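# Cap the marker using two robot arms

## Task

Have the robot seat the cap completely on the marker, with the capped marker lying wholly on the table afterwards. The robot must be in contact with the marker or the cap at the moment the cap first becomes fully seated; a cap that seats with no robot contact earns nothing. Neither the marker nor the cap may ever enter the marked areas around the arm bases, on the table or lifted above them. The result must stay in place with no help from the robot. Finally, open the grippers and withdraw the arms.

## Robot and tools

Robot: two arms, left_arm and right_arm, each with six joints and a gripper. The joint order is always waist, shoulder, elbow, wrist pitch, wrist yaw, wrist roll. Stated ranges in rad: waist -2.618 to 3.054, shoulder 0.000 to 3.142, elbow 0.000 to 3.142, wrist pitch -1.571 to 1.571, wrist yaw -1.571 to 1.571, wrist roll -2.094 to 2.094. A real end may sit up to 0.036 rad either side of these.

Frame: all reported positions use one scene frame. Its origin is on the table surface midway between the arms, +x runs out over the table, +z is up, and left_arm sits on the +y side. The arm names have nothing to do with the left or right of any image. Gripper fingers point along the gripper's +z axis and close along its y axis. end_effector_position is the point between the pads, roughly 1 cm short of the fingertips.

The row format is shared by execute_actions and move. It has 14 numbers, each in [-1, 1], in one list covering both arms: left_arm's 6 joint values, then left_arm's opening, then right_arm's 6 joint values and right_arm's opening. Send all 14 even if one arm stays still. Joint values are offsets, not poses, on a scaled unit: 1.0 equals 1.202 rad (waist), 1.258 (shoulder), 1.238 (elbow), 2.073 (wrist pitch) and 2.022 (wrist yaw and roll). The opening is absolute: +1 fully open, -1 closed. You may add 12 more numbers in [0, 1] to a row. These scale the stiffness of each joint, left_arm's 6 then right_arm's 6, and stay in force until you change them.

execute_actions(actions): a list of actions, run in order. Each action is a list of up to 15 rows, one row per control step of 1/30 s. If you give fewer rows, the last one repeats until the action's 15 steps are done, so one action lasts 0.5 s. Joint offsets are counted from the angles the arm had when that action began, not from the row before. For the first action in a call, they count from the last angles reported in the scene. An empty list just returns the current state and images. If an action would push any joint more than 0.036 rad outward beyond its range end, that action is rejected for both arms. If the first action fails this check, or any action is malformed, the whole call is rejected and nothing moves. If a joint is driven fully into its real end, the result prints "joint sent to its limit". The absence of that line does not prove there is more travel.

move(target, speed, blocking): target is one row as above. Its offsets count from the Joint positions in the latest result that shows them, not from the pose at the moment the move starts. Finger openings are applied right away. Each joint follows a path, and all paths progress at the same fraction, so the gripper traces a curve. speed (0.01 to 2 rad/s, default 0.5) caps the joint with the longest way to go. A move lasts at least 0.5 s, and it is cut off at 10 s even if targets are not reached. Moves do not slow down for obstacles or for the other arm. A fast move hits harder, and a target set deep past a contact presses harder. With blocking=false you get a result after 0.5 s while motion continues. Until a result shows the move has ended, other moves and execute_actions are refused, so call wait or stop first. The result adds a "move:" line. It shows the ending (done, off_target, moving, held, fault), limits=held or limits=none, and each arm's joint farthest from its target. Pressing arms can keep pressing. Sending Joint positions-to-Joint targets offsets holds about the same force.

wait(seconds): 0 to 10 s; both arms keep their last commands, and the wait returns early if a running move finishes. stop(): brakes a running move, and the arm needs room to stop; the fingers continue. zoom_image(camera, region): region is [x0, y0, x1, y1] in pixels of that camera's latest image, at most 504 by 504, with (0, 0) at the top left. finished_scene(scene): pass the current scene's number to end it. This is final; the robot first holds your last command, and the result reports success. A reply without any tool call ends everything.

Cameras, all 504x504: cam_head_left, cam_head_right, cam_high, cam_low, cam_left_wrist, cam_right_wrist. Approximate pinhole-plus-radial intrinsics are provided for each.

Results: the state line `left_arm: …` | `right_arm: …` gives each gripper's end_effector_position in metres and end_effector_quat_wxyz. The position can be off, more so at long reach. Joint positions and Joint velocities list each arm's six joints (rad, rad/s) and then the pad gap (m; 0.094 when fully open). Joint targets shows what the joints are being driven toward now, and it can drift with no new command. grip_measured uses the command scale and may carry a fixed error of about 1 mm. To hold something, command roughly 0.03 below grip_measured, or less than that for a lighter grip. "joint command not followed" means a clearance check altered some joint targets; the rest of the row still ran. Step readings list joint angles at some steps, and HELD marks steps where an arm was held back. Joint torques are raw outputs with offsets and noise. MOTOR HOT appears at 75 °C. At 90 °C that arm halts for 10 s. At 100 °C its motors and gripper go limp and it drops; both events show as OVER-TEMPERATURE FAULT lines.

Motion limits: on every step a joint's target stays within a lead of its measured angle. The leads are 0.202 rad (waist), 0.258 (shoulder), 0.238 (elbow), 0.573 (wrist pitch) and 0.522 (wrist yaw and roll). Targets that would shift the gripper more than 70 mm are scaled back. So a big offset can need several actions, and a leftover shortfall should be commanded again. Zero offsets can let an arm droop. To hold it, send offsets back to the desired angles in a reply's first call, then zeros, and correct again if it sags. The robot keeps its last command while you think.

Avoid: dropping the pieces, knocking anything off the table, letting either piece enter the base zones, arm-to-arm collisions or hard pressing, slams, and very hard pushes. Loose objects may occasionally get nudged by outside forces. Leave nothing resting on a gripper at the end.

Each tool is called after ">>>" as name(argument=value, ...), one argument or row to a line, values as JSON.

## Session

>>> execute_actions(
  actions=[],
)

Scene clock: 0.00 s.
left_arm: end_effector_position=(+0.5531, +0.5061, +0.1086) grip_measured=+1.000 end_effector_quat_wxyz=(+0.659, -0.434, +0.499, +0.357) | right_arm: end_effector_position=(+0.1412, +0.0645, +0.2671) grip_measured=+1.000 end_effector_quat_wxyz=(+0.702, -0.685, -0.116, +0.159)
Joint names: [waist, shoulder, elbow, wrist pitch, wrist yaw, wrist roll]
Joint positions: left_arm=[-0.003  2.534  1.383  1.386 -1.008 -0.019  0.094] | right_arm=[ 0.849  1.522  0.736  0.919 -1.296 -1.388  0.094]
Joint velocities: left_arm=[-0.007  0.017  0.002  0.066  0.007 -0.037  0.   ] | right_arm=[ 0.002  0.022  0.002 -0.007 -0.066 -0.037  0.   ]
Joint torques (N m, as the arm reports them, + toward a larger angle): no reading
Motor temperatures (°C, as the motors report them): left_arm=[23 21 23 24 24 21] | right_arm=[23 21 25 21 20 23]
Joint targets: left_arm=[-0.003 2.536 1.384 1.371 -1.005 -0.018] | right_arm=[0.849 1.513 0.748 0.916 -1.293 -1.379]
Joint stiffness scale: left_arm=[1. 1. 1. 1. 1. 1.] | right_arm=[1. 1. 1. 1. 1. 1.]

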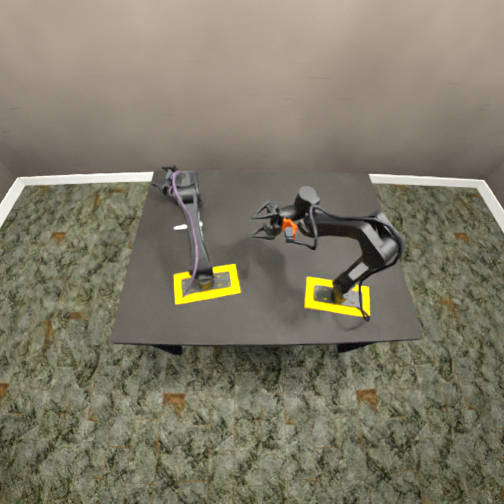

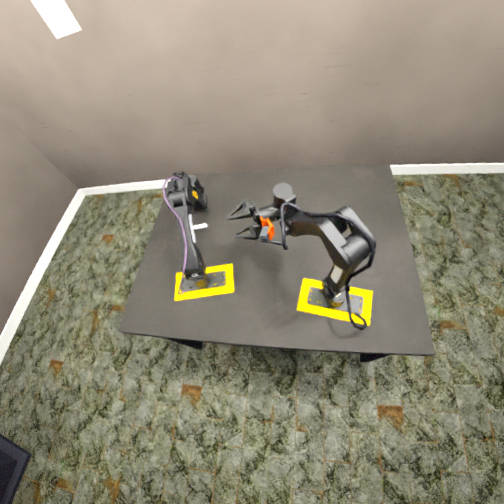

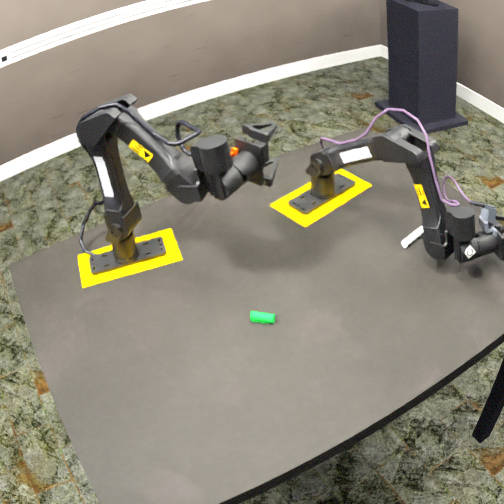

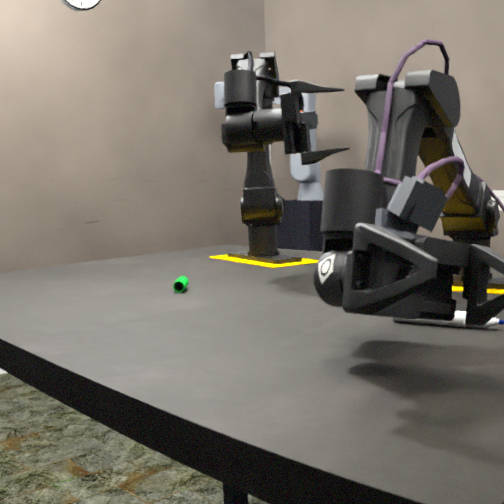

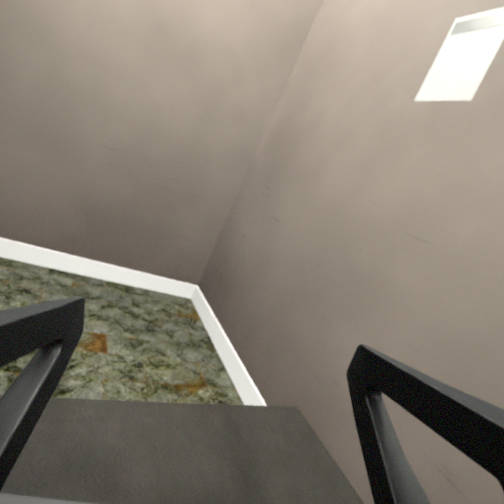

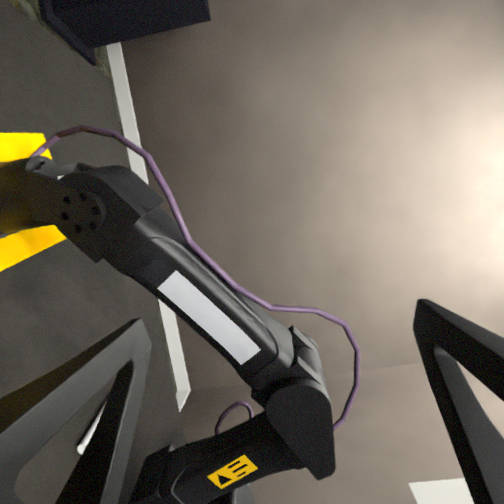

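>>> move(
  target=[0,-0.742,-0.39,-0.958,0.4985,0.01,1,-0.706,0.062,0.132,-0.733,0.641,0.686,1],
  speed=1.0,
)

Scene clock: 30.37 s.
left_arm: end_effector_position=(+0.3650, +0.3176, +0.0341) grip_measured=+1.000 end_effector_quat_wxyz=(+0.148, -0.098, +0.984, +0.019) | right_arm: end_effector_position=(+0.2840, -0.3331, +0.0235) grip_measured=+1.000 end_effector_quat_wxyz=(+0.123, +0.081, +0.989, -0.007)
Joint names: [waist, shoulder, elbow, wrist pitch, wrist yaw, wrist roll]
Joint positions: left_arm=[-0.003  1.616  0.92  -0.576 -0.009 -0.005  0.094] | right_arm=[ 0.009  1.593  0.865 -0.595 -0.009 -0.012  0.094]
Joint velocities: left_arm=[-0.002  0.002  0.002  0.007 -0.007  0.007  0.   ] | right_arm=[-0.012  0.017 -0.002 -0.022 -0.022 -0.037  0.   ]
Joint torques (N m, as the arm reports them, + toward a larger angle): left_arm=[ 0.1  -9.48  4.23  0.8   0.1   0.09] | right_arm=[-0.67 -5.72  9.    0.75  0.08  0.15]
Motor temperatures (°C, as the motors report them): left_arm=[23 28 24 27 24 21] | right_arm=[23 23 27 24 20 23]
Joint targets: left_arm=[-0.003 1.600 0.900 -0.600 0.001 0.001] | right_arm=[0.001 1.600 0.900 -0.600 -0.000 -0.001]
Joint stiffness scale: left_arm=[1. 1. 1. 1. 1. 1.] | right_arm=[1. 1. 1. 1. 1. 1.]
move: off_target (left_arm, right_arm); limits=none; left_arm: farthest joint: the wrist pitch, 0.024 radians from its target (1.986 radians at the start); right_arm: farthest joint: the elbow, 0.035 radians from its target (0.163 radians at the start)

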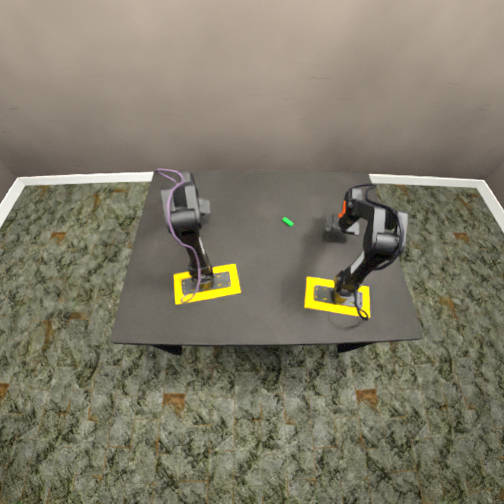

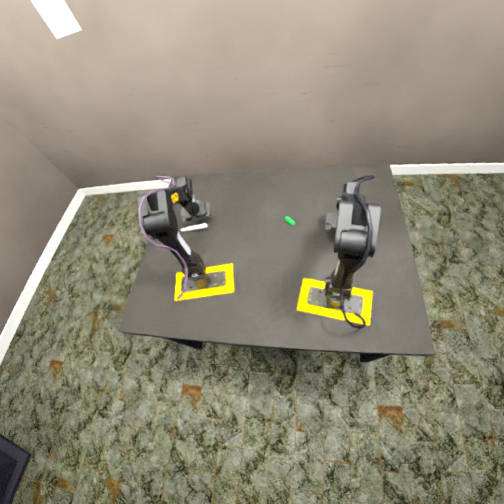

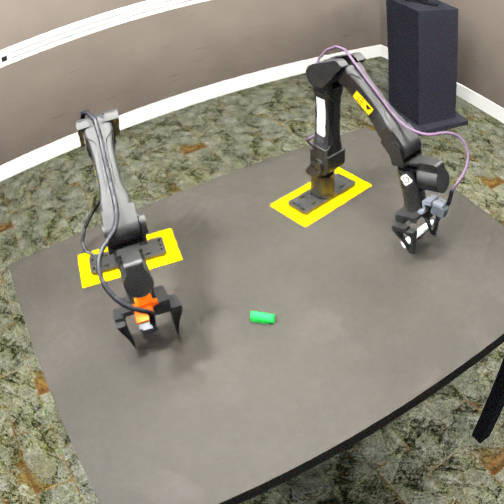

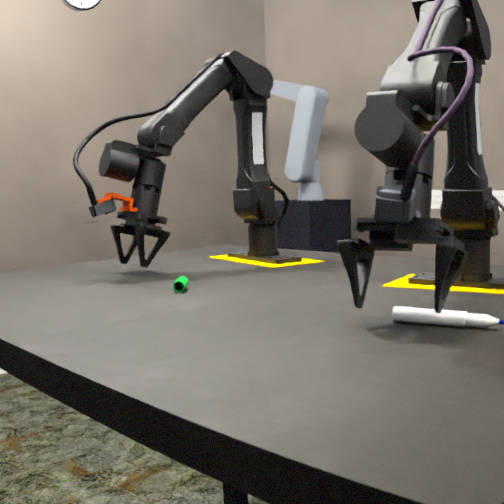

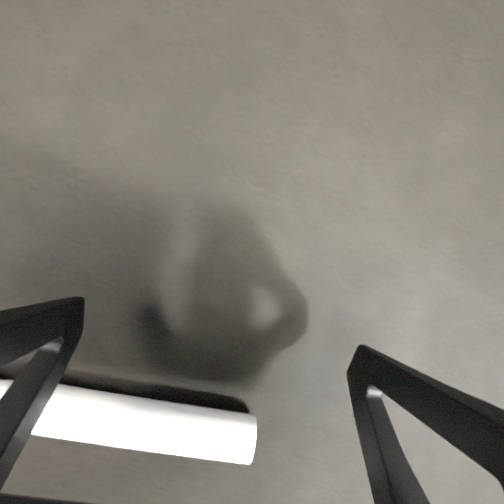

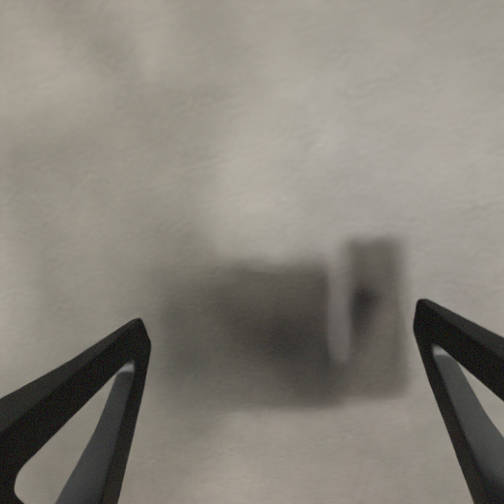

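>>> move(
  target=[0.16,0.099,0.254,-0.236,0,0.595,1,0.5,0.442,0.755,-0.302,0,0,1],
  speed=0.8,
)

Scene clock: 82.27 s.
left_arm: end_effector_position=(+0.3236, +0.3666, +0.0622) grip_measured=+1.000 end_effector_quat_wxyz=(+0.001, +0.396, +0.918, +0.007) | right_arm: end_effector_position=(+0.3496, -0.1115, +0.0564) grip_measured=+1.000 end_effector_quat_wxyz=(-0.012, -0.216, +0.976, +0.002)
Joint names: [waist, shoulder, elbow, wrist pitch, wrist yaw, wrist roll]
Joint positions: left_arm=[ 0.182  1.725  1.209 -1.042 -0.009  1.191  0.094] | right_arm=[ 0.609  2.146  1.766 -1.213 -0.008 -0.012  0.094]
Joint velocities: left_arm=[-0.012 -0.002 -0.002 -0.051  0.007 -0.037  0.   ] | right_arm=[-0.002  0.002 -0.032  0.022  0.022  0.051  0.   ]
Joint torques (N m, as the arm reports them, + toward a larger angle): left_arm=[ 0.73 -7.67  7.47  0.3  -0.03  0.1 ] | right_arm=[  0.04 -11.89   8.96   0.25  -0.01   0.01]
Motor temperatures (°C, as the motors report them): left_arm=[23 25 24 25 24 21] | right_arm=[23 23 28 23 20 23]
Joint targets: left_arm=[0.190 1.740 1.235 -1.064 -0.010 1.198] | right_arm=[0.610 2.148 1.799 -1.221 -0.009 -0.012]
Joint stiffness scale: left_arm=[1. 1. 1. 1. 1. 1.] | right_arm=[1. 1. 1. 1. 1. 1.]
move: off_target (left_arm, right_arm); limits=none; left_arm: farthest joint: the elbow, 0.026 radians from its target (0.314 radians at the start); right_arm: farthest joint: the elbow, 0.034 radians from its target (0.935 radians at the start)

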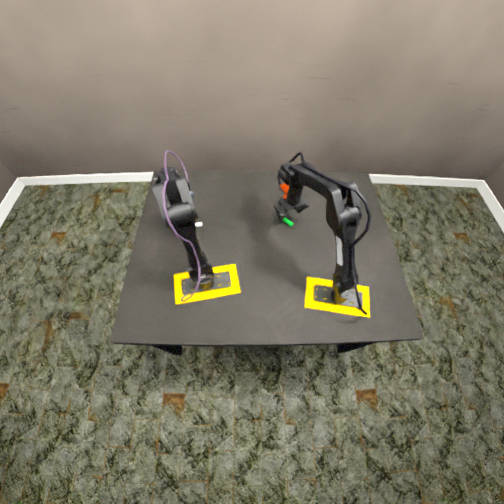

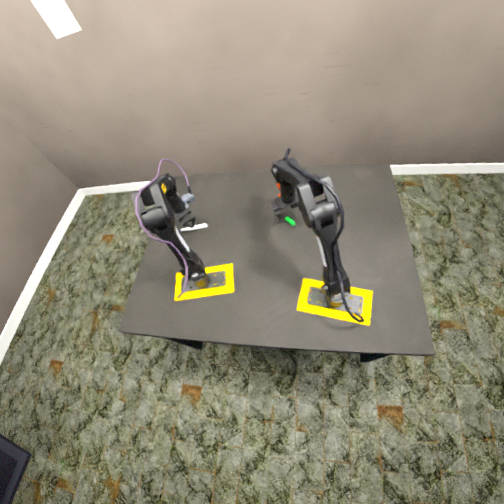

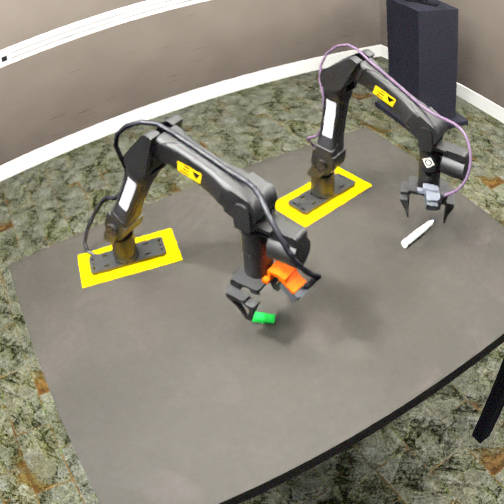

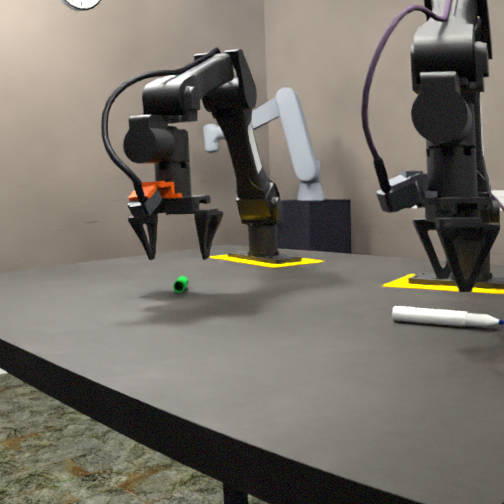

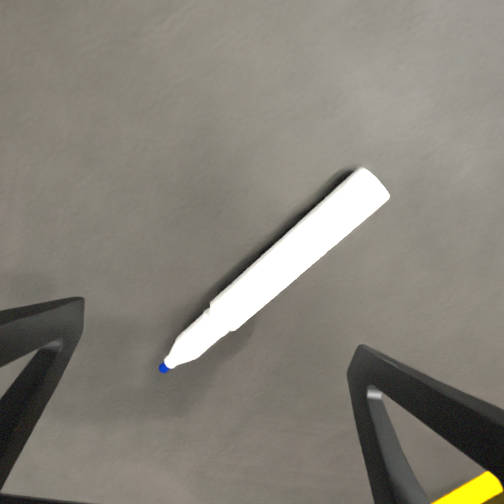

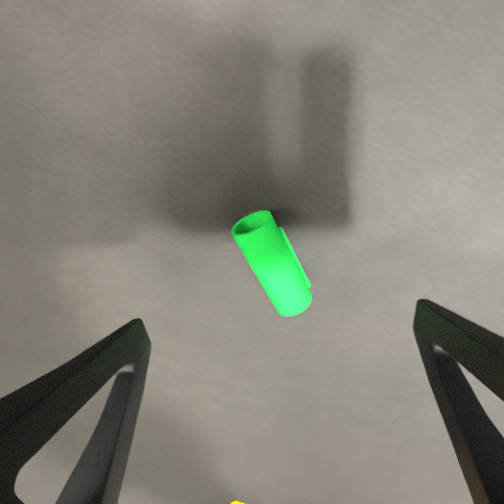

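>>> move(
  target=[0.007,0.012,0.03,-0.011,0,0.39,1,0,0.002,0.04,-0.004,0,-0.23,1],
  speed=1.0,
)

Scene clock: 117.33 s.
left_arm: end_effector_position=(+0.3235, +0.3666, +0.0622) grip_measured=+1.000 end_effector_quat_wxyz=(-0.002, +0.716, +0.698, +0.007) | right_arm: end_effector_position=(+0.3537, -0.1097, +0.0608) grip_measured=+1.000 end_effector_quat_wxyz=(-0.004, -0.430, +0.903, +0.004)
Joint names: [waist, shoulder, elbow, wrist pitch, wrist yaw, wrist roll]
Joint positions: left_arm=[ 0.182  1.725  1.209 -1.043 -0.009  1.973  0.094] | right_arm=[ 0.609  2.146  1.784 -1.216 -0.008 -0.466  0.094]
Joint velocities: left_arm=[-0.012  0.007  0.017  0.11   0.007  0.022  0.   ] | right_arm=[ 0.002  0.007  0.002 -0.095 -0.037 -0.037  0.   ]
Joint torques (N m, as the arm reports them, + toward a larger angle): left_arm=[ 0.77 -7.62  8.25  0.3  -0.01  0.08] | right_arm=[ -0.02 -11.87   8.84   0.29  -0.01  -0.09]
Motor temperatures (°C, as the motors report them): left_arm=[23 25 26 25 24 21] | right_arm=[23 27 29 23 20 23]
Joint targets: left_arm=[0.190 1.741 1.246 -1.065 -0.009 1.980] | right_arm=[0.609 2.149 1.815 -1.222 -0.008 -0.477]
Joint stiffness scale: left_arm=[1. 1. 1. 1. 1. 1.] | right_arm=[1. 1. 1. 1. 1. 1.]
move: off_target (left_arm, right_arm); limits=none; left_arm: farthest joint: the elbow, 0.037 radians from its target (0.037 radians at the start); right_arm: farthest joint: the elbow, 0.032 radians from its target (0.050 radians at the start)

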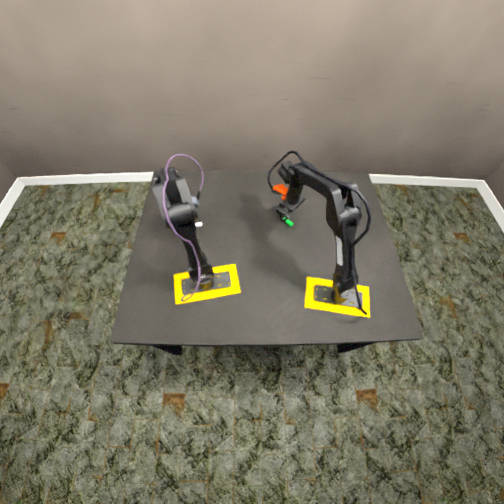

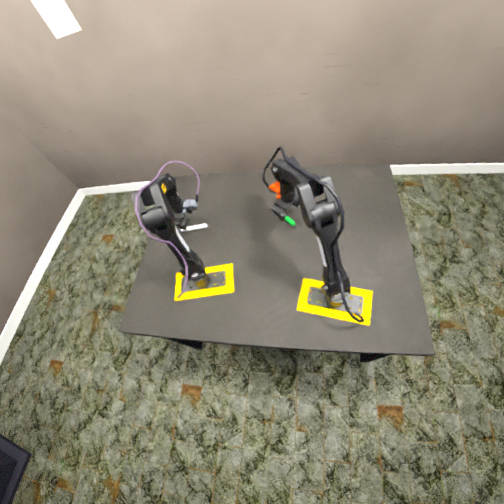

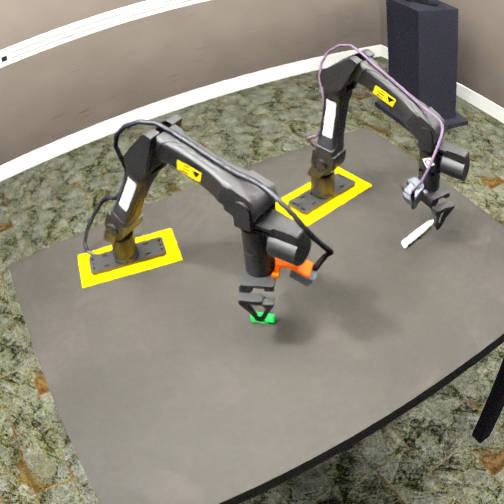

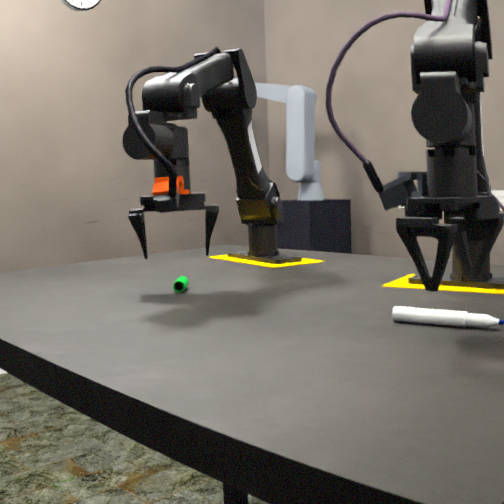

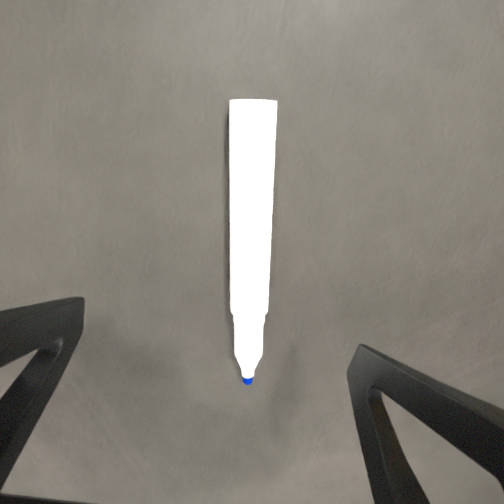

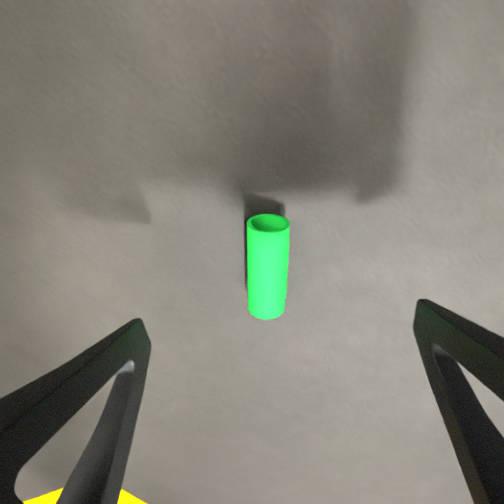

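>>> move(
  target=[-0.09,0,-0.1,0.05,0,-0.053,1,0,0.011,-0.062,0.052,0,0,1],
  speed=0.4,
)

Scene clock: 132.17 s.
left_arm: end_effector_position=(+0.3230, +0.3339, +0.0372) grip_measured=+1.000 end_effector_quat_wxyz=(-0.004, +0.717, +0.697, +0.002) | right_arm: end_effector_position=(+0.3539, -0.1095, +0.0364) grip_measured=+1.000 end_effector_quat_wxyz=(-0.003, -0.430, +0.903, +0.004)
Joint names: [waist, shoulder, elbow, wrist pitch, wrist yaw, wrist roll]
Joint positions: left_arm=[ 0.079  1.725  1.104 -0.949 -0.009  1.873  0.094] | right_arm=[ 0.609  2.162  1.711 -1.125 -0.008 -0.466  0.094]
Joint velocities: left_arm=[-0.017  0.007  0.022 -0.037  0.051  0.007  0.   ] | right_arm=[ 0.017 -0.022  0.002 -0.037 -0.081  0.007  0.   ]
Joint torques (N m, as the arm reports them, + toward a larger angle): left_arm=[-0.5  -8.85  4.13  0.54  0.02 -0.06] | right_arm=[  0.01 -12.42   6.31   0.55   0.     0.02]
Motor temperatures (°C, as the motors report them): left_arm=[23 25 26 25 24 21] | right_arm=[23 27 29 22 20 23]
Joint targets: left_arm=[0.074 1.725 1.085 -0.939 -0.009 1.866] | right_arm=[0.609 2.160 1.707 -1.108 -0.008 -0.465]
Joint stiffness scale: left_arm=[1. 1. 1. 1. 1. 1.] | right_arm=[1. 1. 1. 1. 1. 1.]
move: done; limits=none; left_arm: farthest joint: the elbow, 0.019 radians from its target (0.124 radians at the start); right_arm: farthest joint: the wrist pitch, 0.017 radians from its target (0.108 radians at the start)

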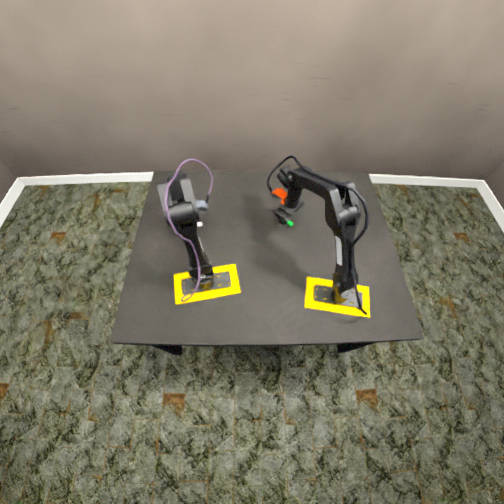

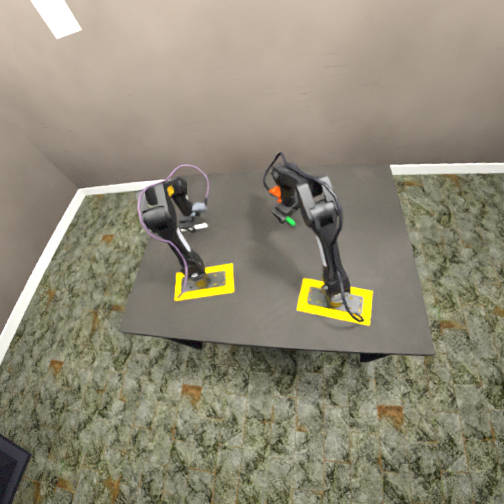

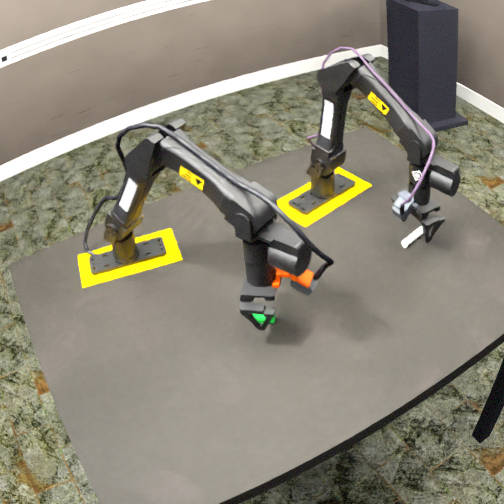

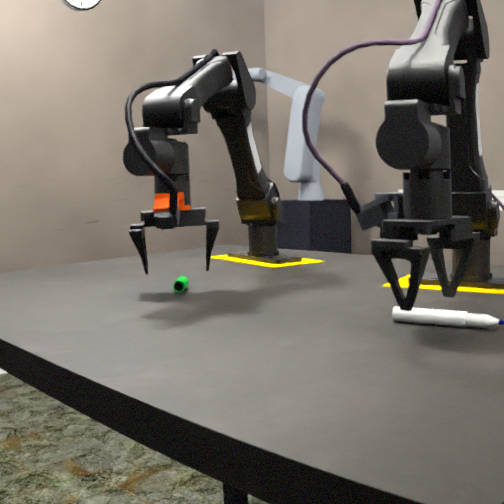

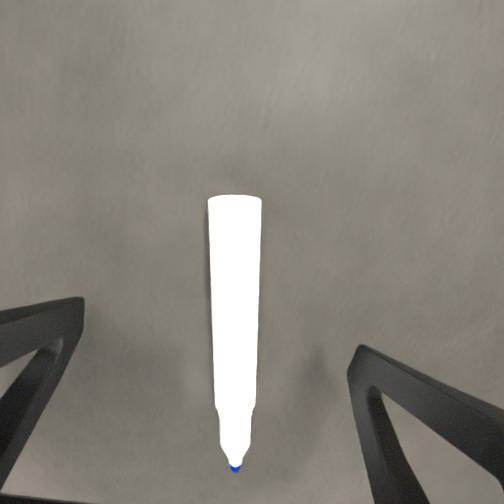

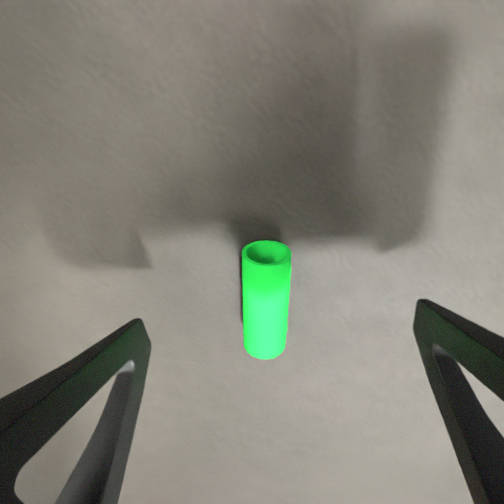

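>>> move(
  target=[-0.04,0.014,-0.062,0.042,0,-0.024,1,-0.087,-0.256,-0.494,0.371,-0.13,-0.017,1],
  speed=0.4,
)

Scene clock: 199.33 s.
left_arm: end_effector_position=(+0.3264, +0.3229, +0.0247) grip_measured=+1.000 end_effector_quat_wxyz=(+0.002, +0.716, +0.698, +0.013) | right_arm: end_effector_position=(+0.3584, -0.1029, +0.0220) grip_measured=+1.000 end_effector_quat_wxyz=(+0.218, -0.410, +0.879, +0.107)
Joint names: [waist, shoulder, elbow, wrist pitch, wrist yaw, wrist roll]
Joint positions: left_arm=[ 0.04   1.725  1.05  -0.871 -0.009  1.83   0.094] | right_arm=[ 0.516  1.874  1.105 -0.377 -0.254 -0.489  0.094]
Joint velocities: left_arm=[-0.002  0.022 -0.022  0.022 -0.051  0.022  0.   ] | right_arm=[-0.012 -0.002  0.022  0.051 -0.037  0.051  0.   ]
Joint torques (N m, as the arm reports them, + toward a larger angle): left_arm=[-0.77 -7.04  3.76  0.6   0.01 -0.04] | right_arm=[ -0.92 -12.98   6.18   1.28  -0.3   -0.08]
Motor temperatures (°C, as the motors report them): left_arm=[23 26 25 25 24 21] | right_arm=[23 30 27 23 20 23]
Joint targets: left_arm=[0.031 1.743 1.027 -0.862 -0.009 1.824] | right_arm=[0.505 1.841 1.099 -0.356 -0.271 -0.500]
Joint stiffness scale: left_arm=[1. 1. 1. 1. 1. 1.] | right_arm=[1. 1. 1. 1. 1. 1.]
move: off_target (left_arm, right_arm); limits=none; left_arm: farthest joint: the elbow, 0.022 radians from its target (0.077 radians at the start); right_arm: farthest joint: the shoulder, 0.034 radians from its target (0.322 radians at the start)

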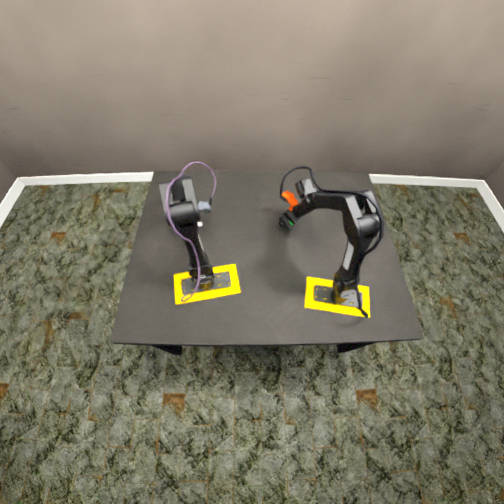

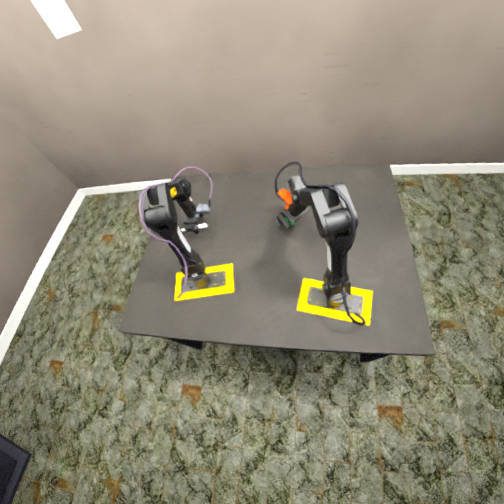

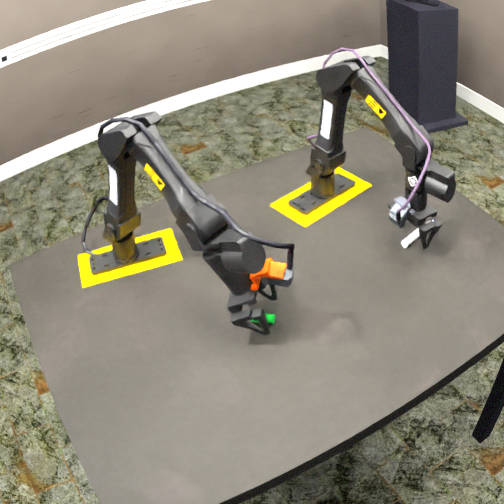

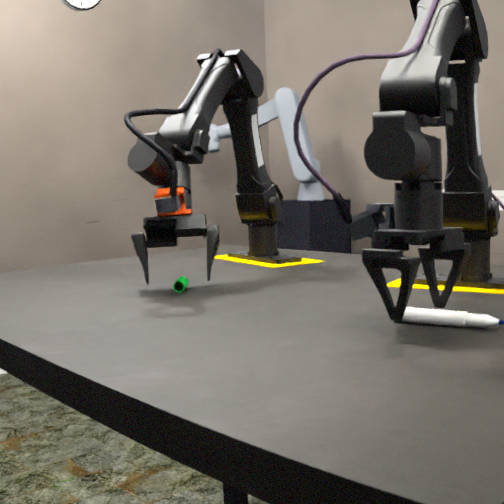

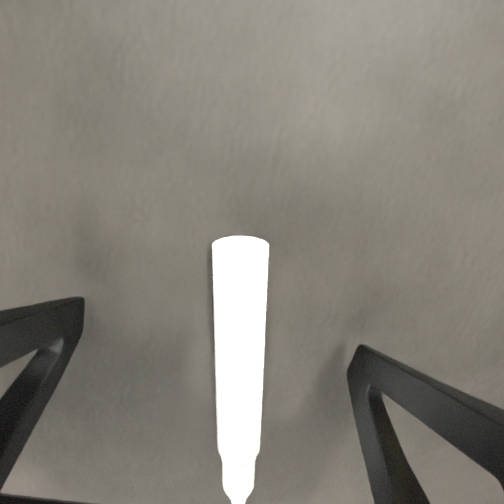

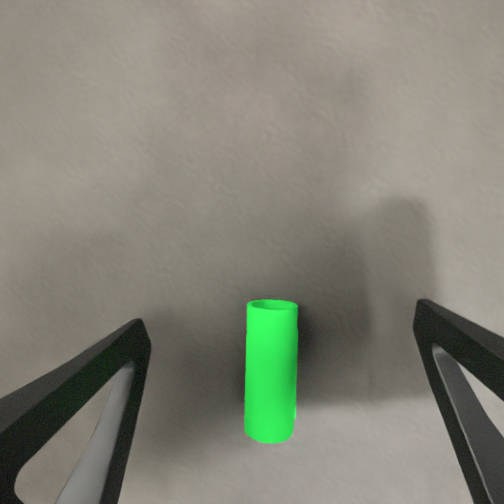

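>>> move(
  target=[-0.007,0.02,-0.052,0.0275,0,-0.003,1,-0.023,-0.037,-0.057,0.035,-0.008,-0.005,1],
  speed=0.15,
)

Scene clock: 213.17 s.
left_arm: end_effector_position=(+0.3201, +0.3214, +0.0121) grip_measured=+1.000 end_effector_quat_wxyz=(-0.001, +0.715, +0.699, +0.007) | right_arm: end_effector_position=(+0.3523, -0.1118, +0.0131) grip_measured=+1.000 end_effector_quat_wxyz=(+0.221, -0.403, +0.882, +0.106)
Joint names: [waist, shoulder, elbow, wrist pitch, wrist yaw, wrist roll]
Joint positions: left_arm=[ 0.04   1.736  1.007 -0.831 -0.009  1.83   0.094] | right_arm=[ 0.499  1.86   1.042 -0.325 -0.256 -0.49   0.094]
Joint velocities: left_arm=[ 0.007 -0.012 -0.007 -0.037  0.007 -0.022  0.   ] | right_arm=[-0.002 -0.007 -0.007 -0.051 -0.037 -0.007  0.   ]
Joint torques (N m, as the arm reports them, + toward a larger angle): left_arm=[-0.71 -7.37  3.68  0.66 -0.03 -0.04] | right_arm=[ -0.89 -12.52   5.92   1.29  -0.25  -0.06]
Motor temperatures (°C, as the motors report them): left_arm=[23 25 25 25 24 21] | right_arm=[23 30 27 24 20 23]
Joint targets: left_arm=[0.032 1.751 0.985 -0.814 -0.009 1.824] | right_arm=[0.488 1.828 1.035 -0.304 -0.270 -0.499]
Joint stiffness scale: left_arm=[1. 1. 1. 1. 1. 1.] | right_arm=[1. 1. 1. 1. 1. 1.]
move: off_target (left_arm, right_arm); limits=none; left_arm: farthest joint: the elbow, 0.022 radians from its target (0.064 radians at the start); right_arm: farthest joint: the shoulder, 0.032 radians from its target (0.047 radians at the start)

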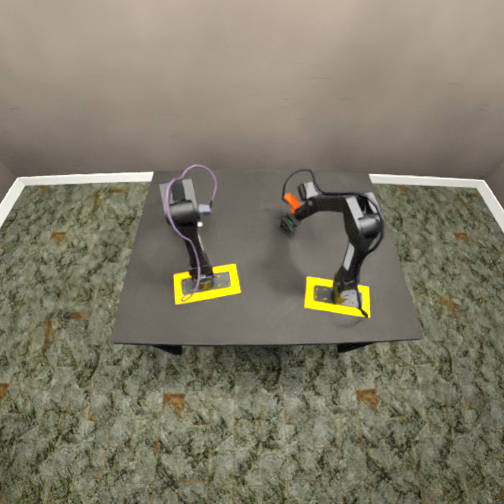

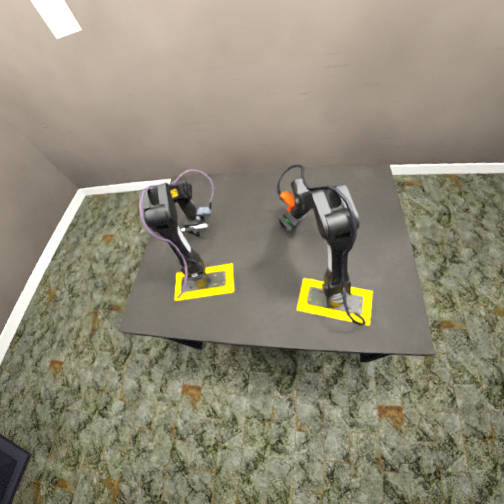

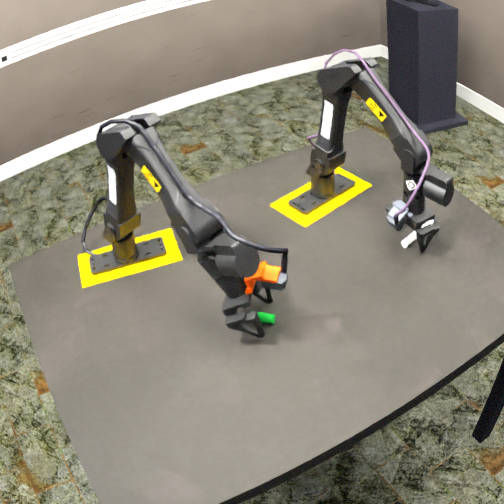

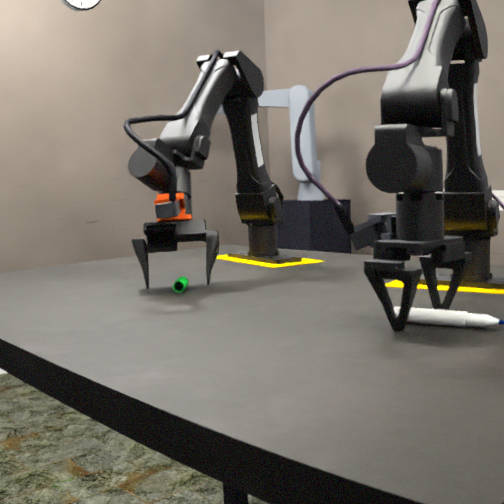

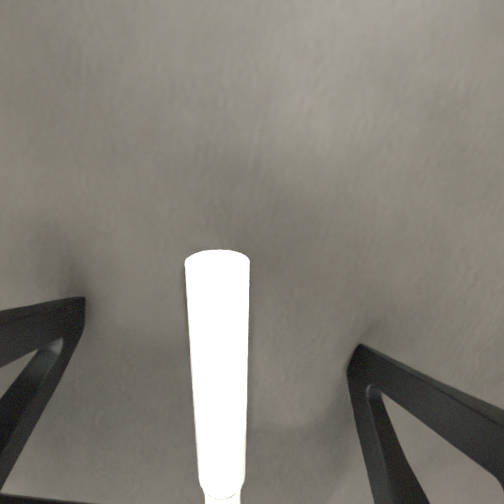

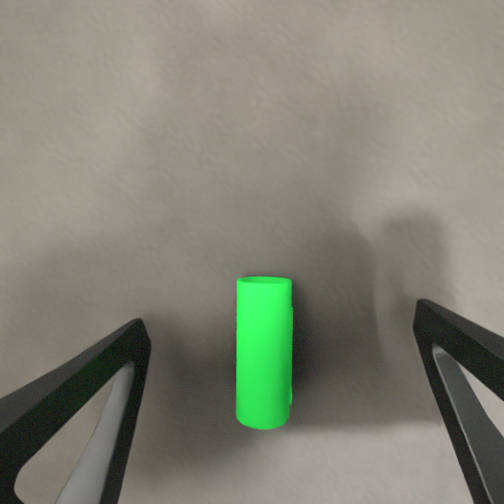

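>>> move(
  target=[-0.007,0.012,-0.018,0.008,0,-0.003,-0.68,-0.009,-0.025,-0.006,0.01,-0.007,-0.004,-0.62],
)

Scene clock: 220.33 s.
left_arm: end_effector_position=(+0.3217, +0.3219, +0.0121) grip_measured=-0.653 end_effector_quat_wxyz=(+0.000, +0.715, +0.699, +0.010) | right_arm: end_effector_position=(+0.3524, -0.1118, +0.0132) grip_measured=-0.611 end_effector_quat_wxyz=(+0.221, -0.403, +0.882, +0.106)
Joint names: [waist, shoulder, elbow, wrist pitch, wrist yaw, wrist roll]
Joint positions: left_arm=[ 0.04   1.736  1.007 -0.824 -0.01   1.83   0.016] | right_arm=[ 0.499  1.86   1.042 -0.325 -0.256 -0.49   0.018]
Joint velocities: left_arm=[ 0.002 -0.002 -0.007 -0.066 -0.037 -0.022  0.001] | right_arm=[-0.017 -0.017  0.007  0.007  0.022  0.051 -0.001]
Joint torques (N m, as the arm reports them, + toward a larger angle): left_arm=[-0.72 -7.29  3.64  0.58  0.   -0.04] | right_arm=[ -0.9  -12.43   5.95   1.28  -0.25  -0.05]
Motor temperatures (°C, as the motors report them): left_arm=[23 25 25 25 24 21] | right_arm=[23 30 27 25 20 23]
Joint targets: left_arm=[0.032 1.752 0.985 -0.815 -0.010 1.824] | right_arm=[0.488 1.828 1.035 -0.304 -0.270 -0.498]
Joint stiffness scale: left_arm=[1. 1. 1. 1. 1. 1.] | right_arm=[1. 1. 1. 1. 1. 1.]
move: off_target (left_arm, right_arm); limits=none; left_arm: farthest joint: the elbow, 0.023 radians from its target (0.023 radians at the start); right_arm: farthest joint: the shoulder, 0.031 radians from its target (0.031 radians at the start)

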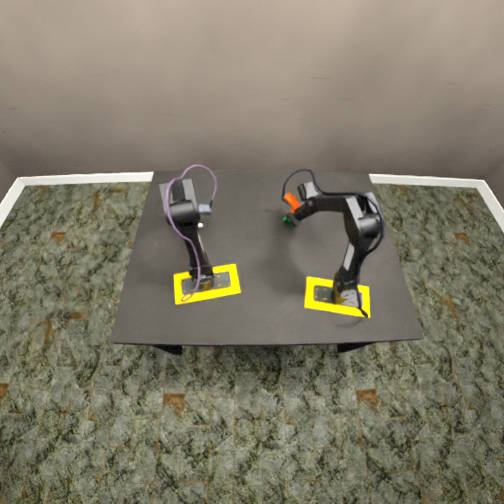

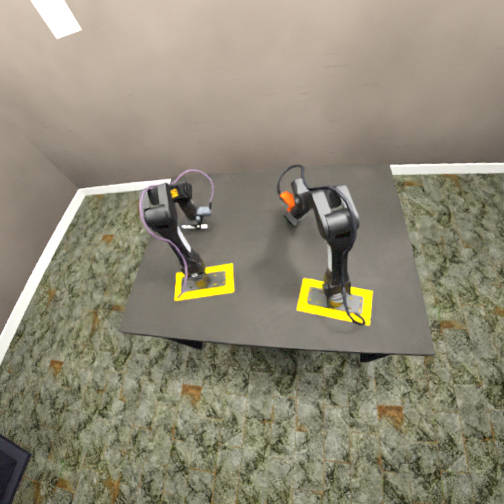

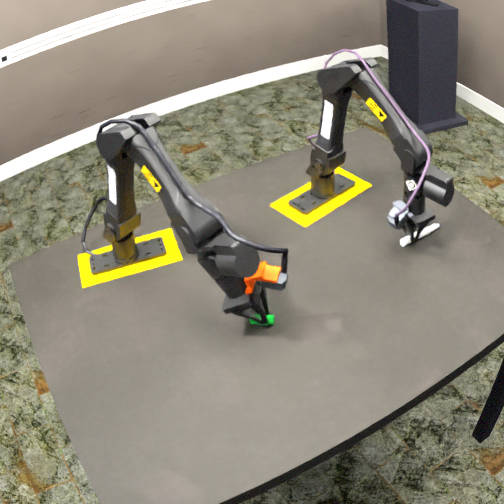

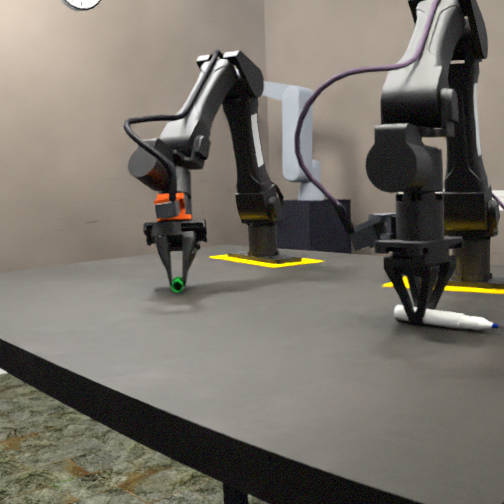

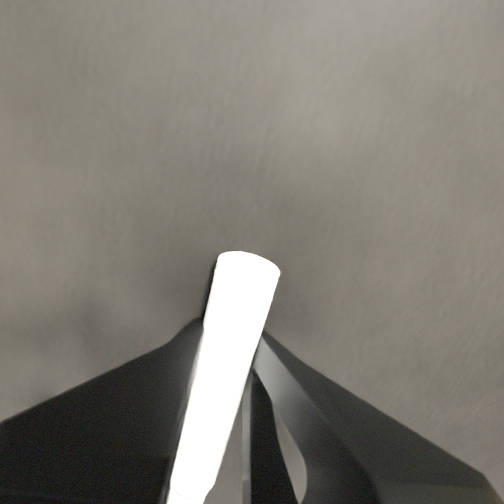

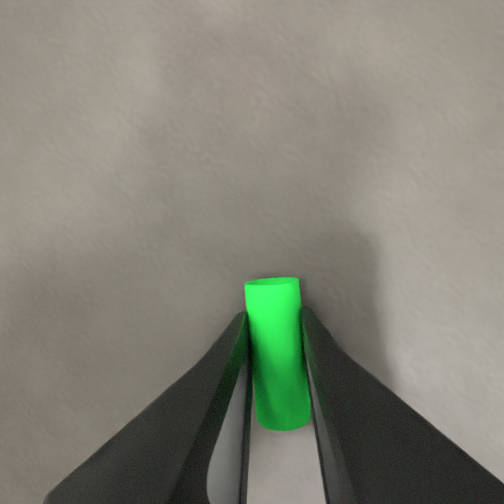

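>>> move(
  target=[-0.007,-0.09,0.07,-0.086,0,-0.003,-0.69,-0.009,-0.093,0.08,-0.068,-0.007,-0.004,-0.65],
  speed=0.3,
)

Scene clock: 239.77 s.
left_arm: end_effector_position=(+0.3147, +0.3202, +0.0532) grip_measured=-0.653 end_effector_quat_wxyz=(+0.003, +0.715, +0.699, +0.015) | right_arm: end_effector_position=(+0.3541, -0.1112, +0.0576) grip_measured=-0.631 end_effector_quat_wxyz=(+0.233, -0.404, +0.878, +0.104)
Joint names: [waist, shoulder, elbow, wrist pitch, wrist yaw, wrist roll]
Joint positions: left_arm=[ 0.04   1.636  1.071 -0.977 -0.01   1.83   0.016] | right_arm=[ 0.499  1.769  1.114 -0.462 -0.256 -0.49   0.017]
Joint velocities: left_arm=[ 0.007  0.007  0.002 -0.022  0.022 -0.007  0.   ] | right_arm=[-0.027 -0.017 -0.022 -0.037 -0.081 -0.081  0.001]
Joint torques (N m, as the arm reports them, + toward a larger angle): left_arm=[-0.77 -9.26  7.27  0.32  0.   -0.04] | right_arm=[ -0.9  -11.48   8.87   1.06  -0.26  -0.06]
Motor temperatures (°C, as the motors report them): left_arm=[23 25 25 25 24 21] | right_arm=[23 31 28 26 20 23]
Joint targets: left_arm=[0.032 1.623 1.094 -1.003 -0.010 1.824] | right_arm=[0.488 1.743 1.141 -0.466 -0.270 -0.498]
Joint stiffness scale: left_arm=[1. 1. 1. 1. 1. 1.] | right_arm=[1. 1. 1. 1. 1. 1.]
move: off_target (left_arm, right_arm); limits=none; left_arm: farthest joint: the wrist pitch, 0.025 radians from its target (0.178 radians at the start); right_arm: farthest joint: the elbow, 0.027 radians from its target (0.099 radians at the start)

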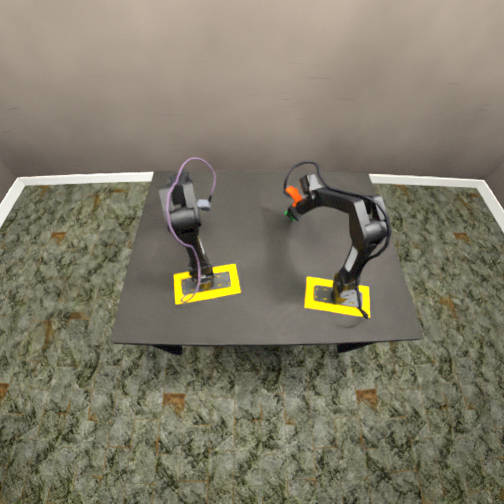

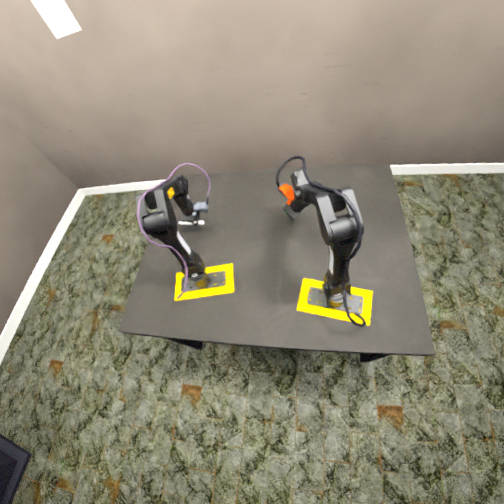

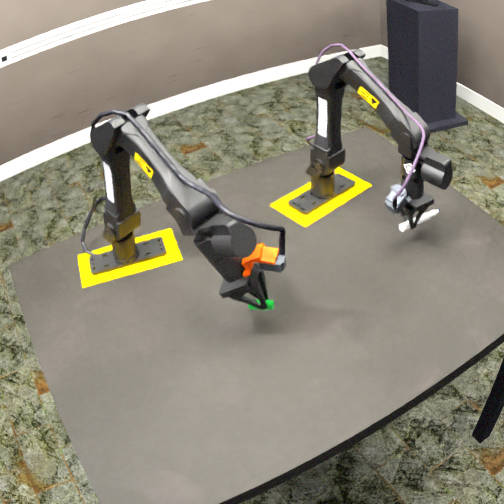

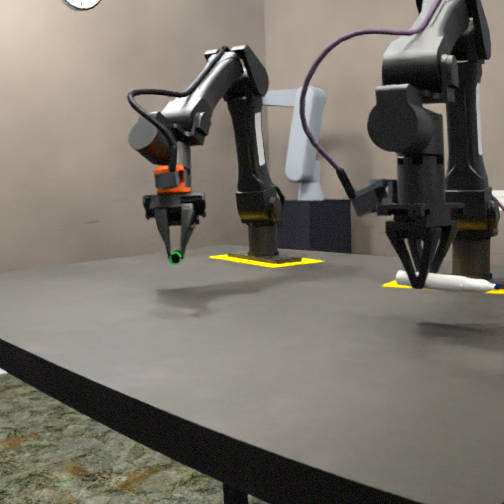

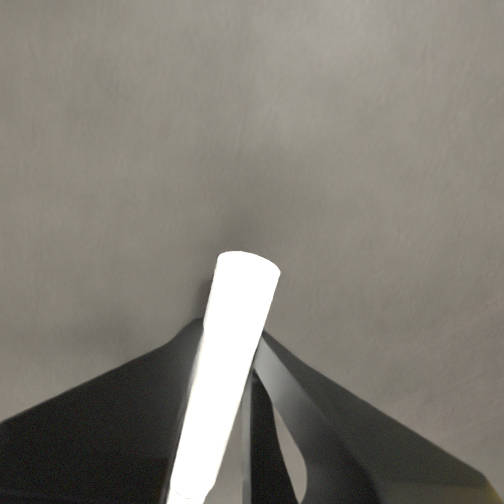

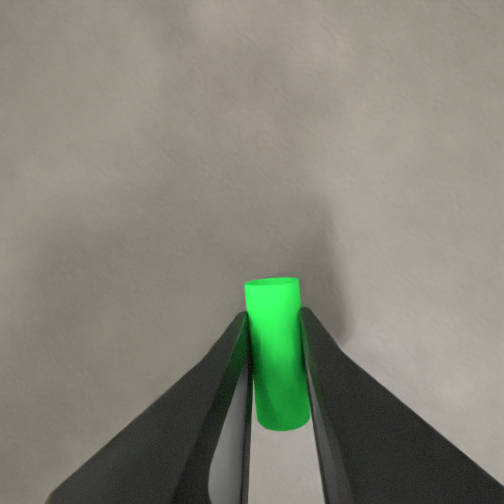

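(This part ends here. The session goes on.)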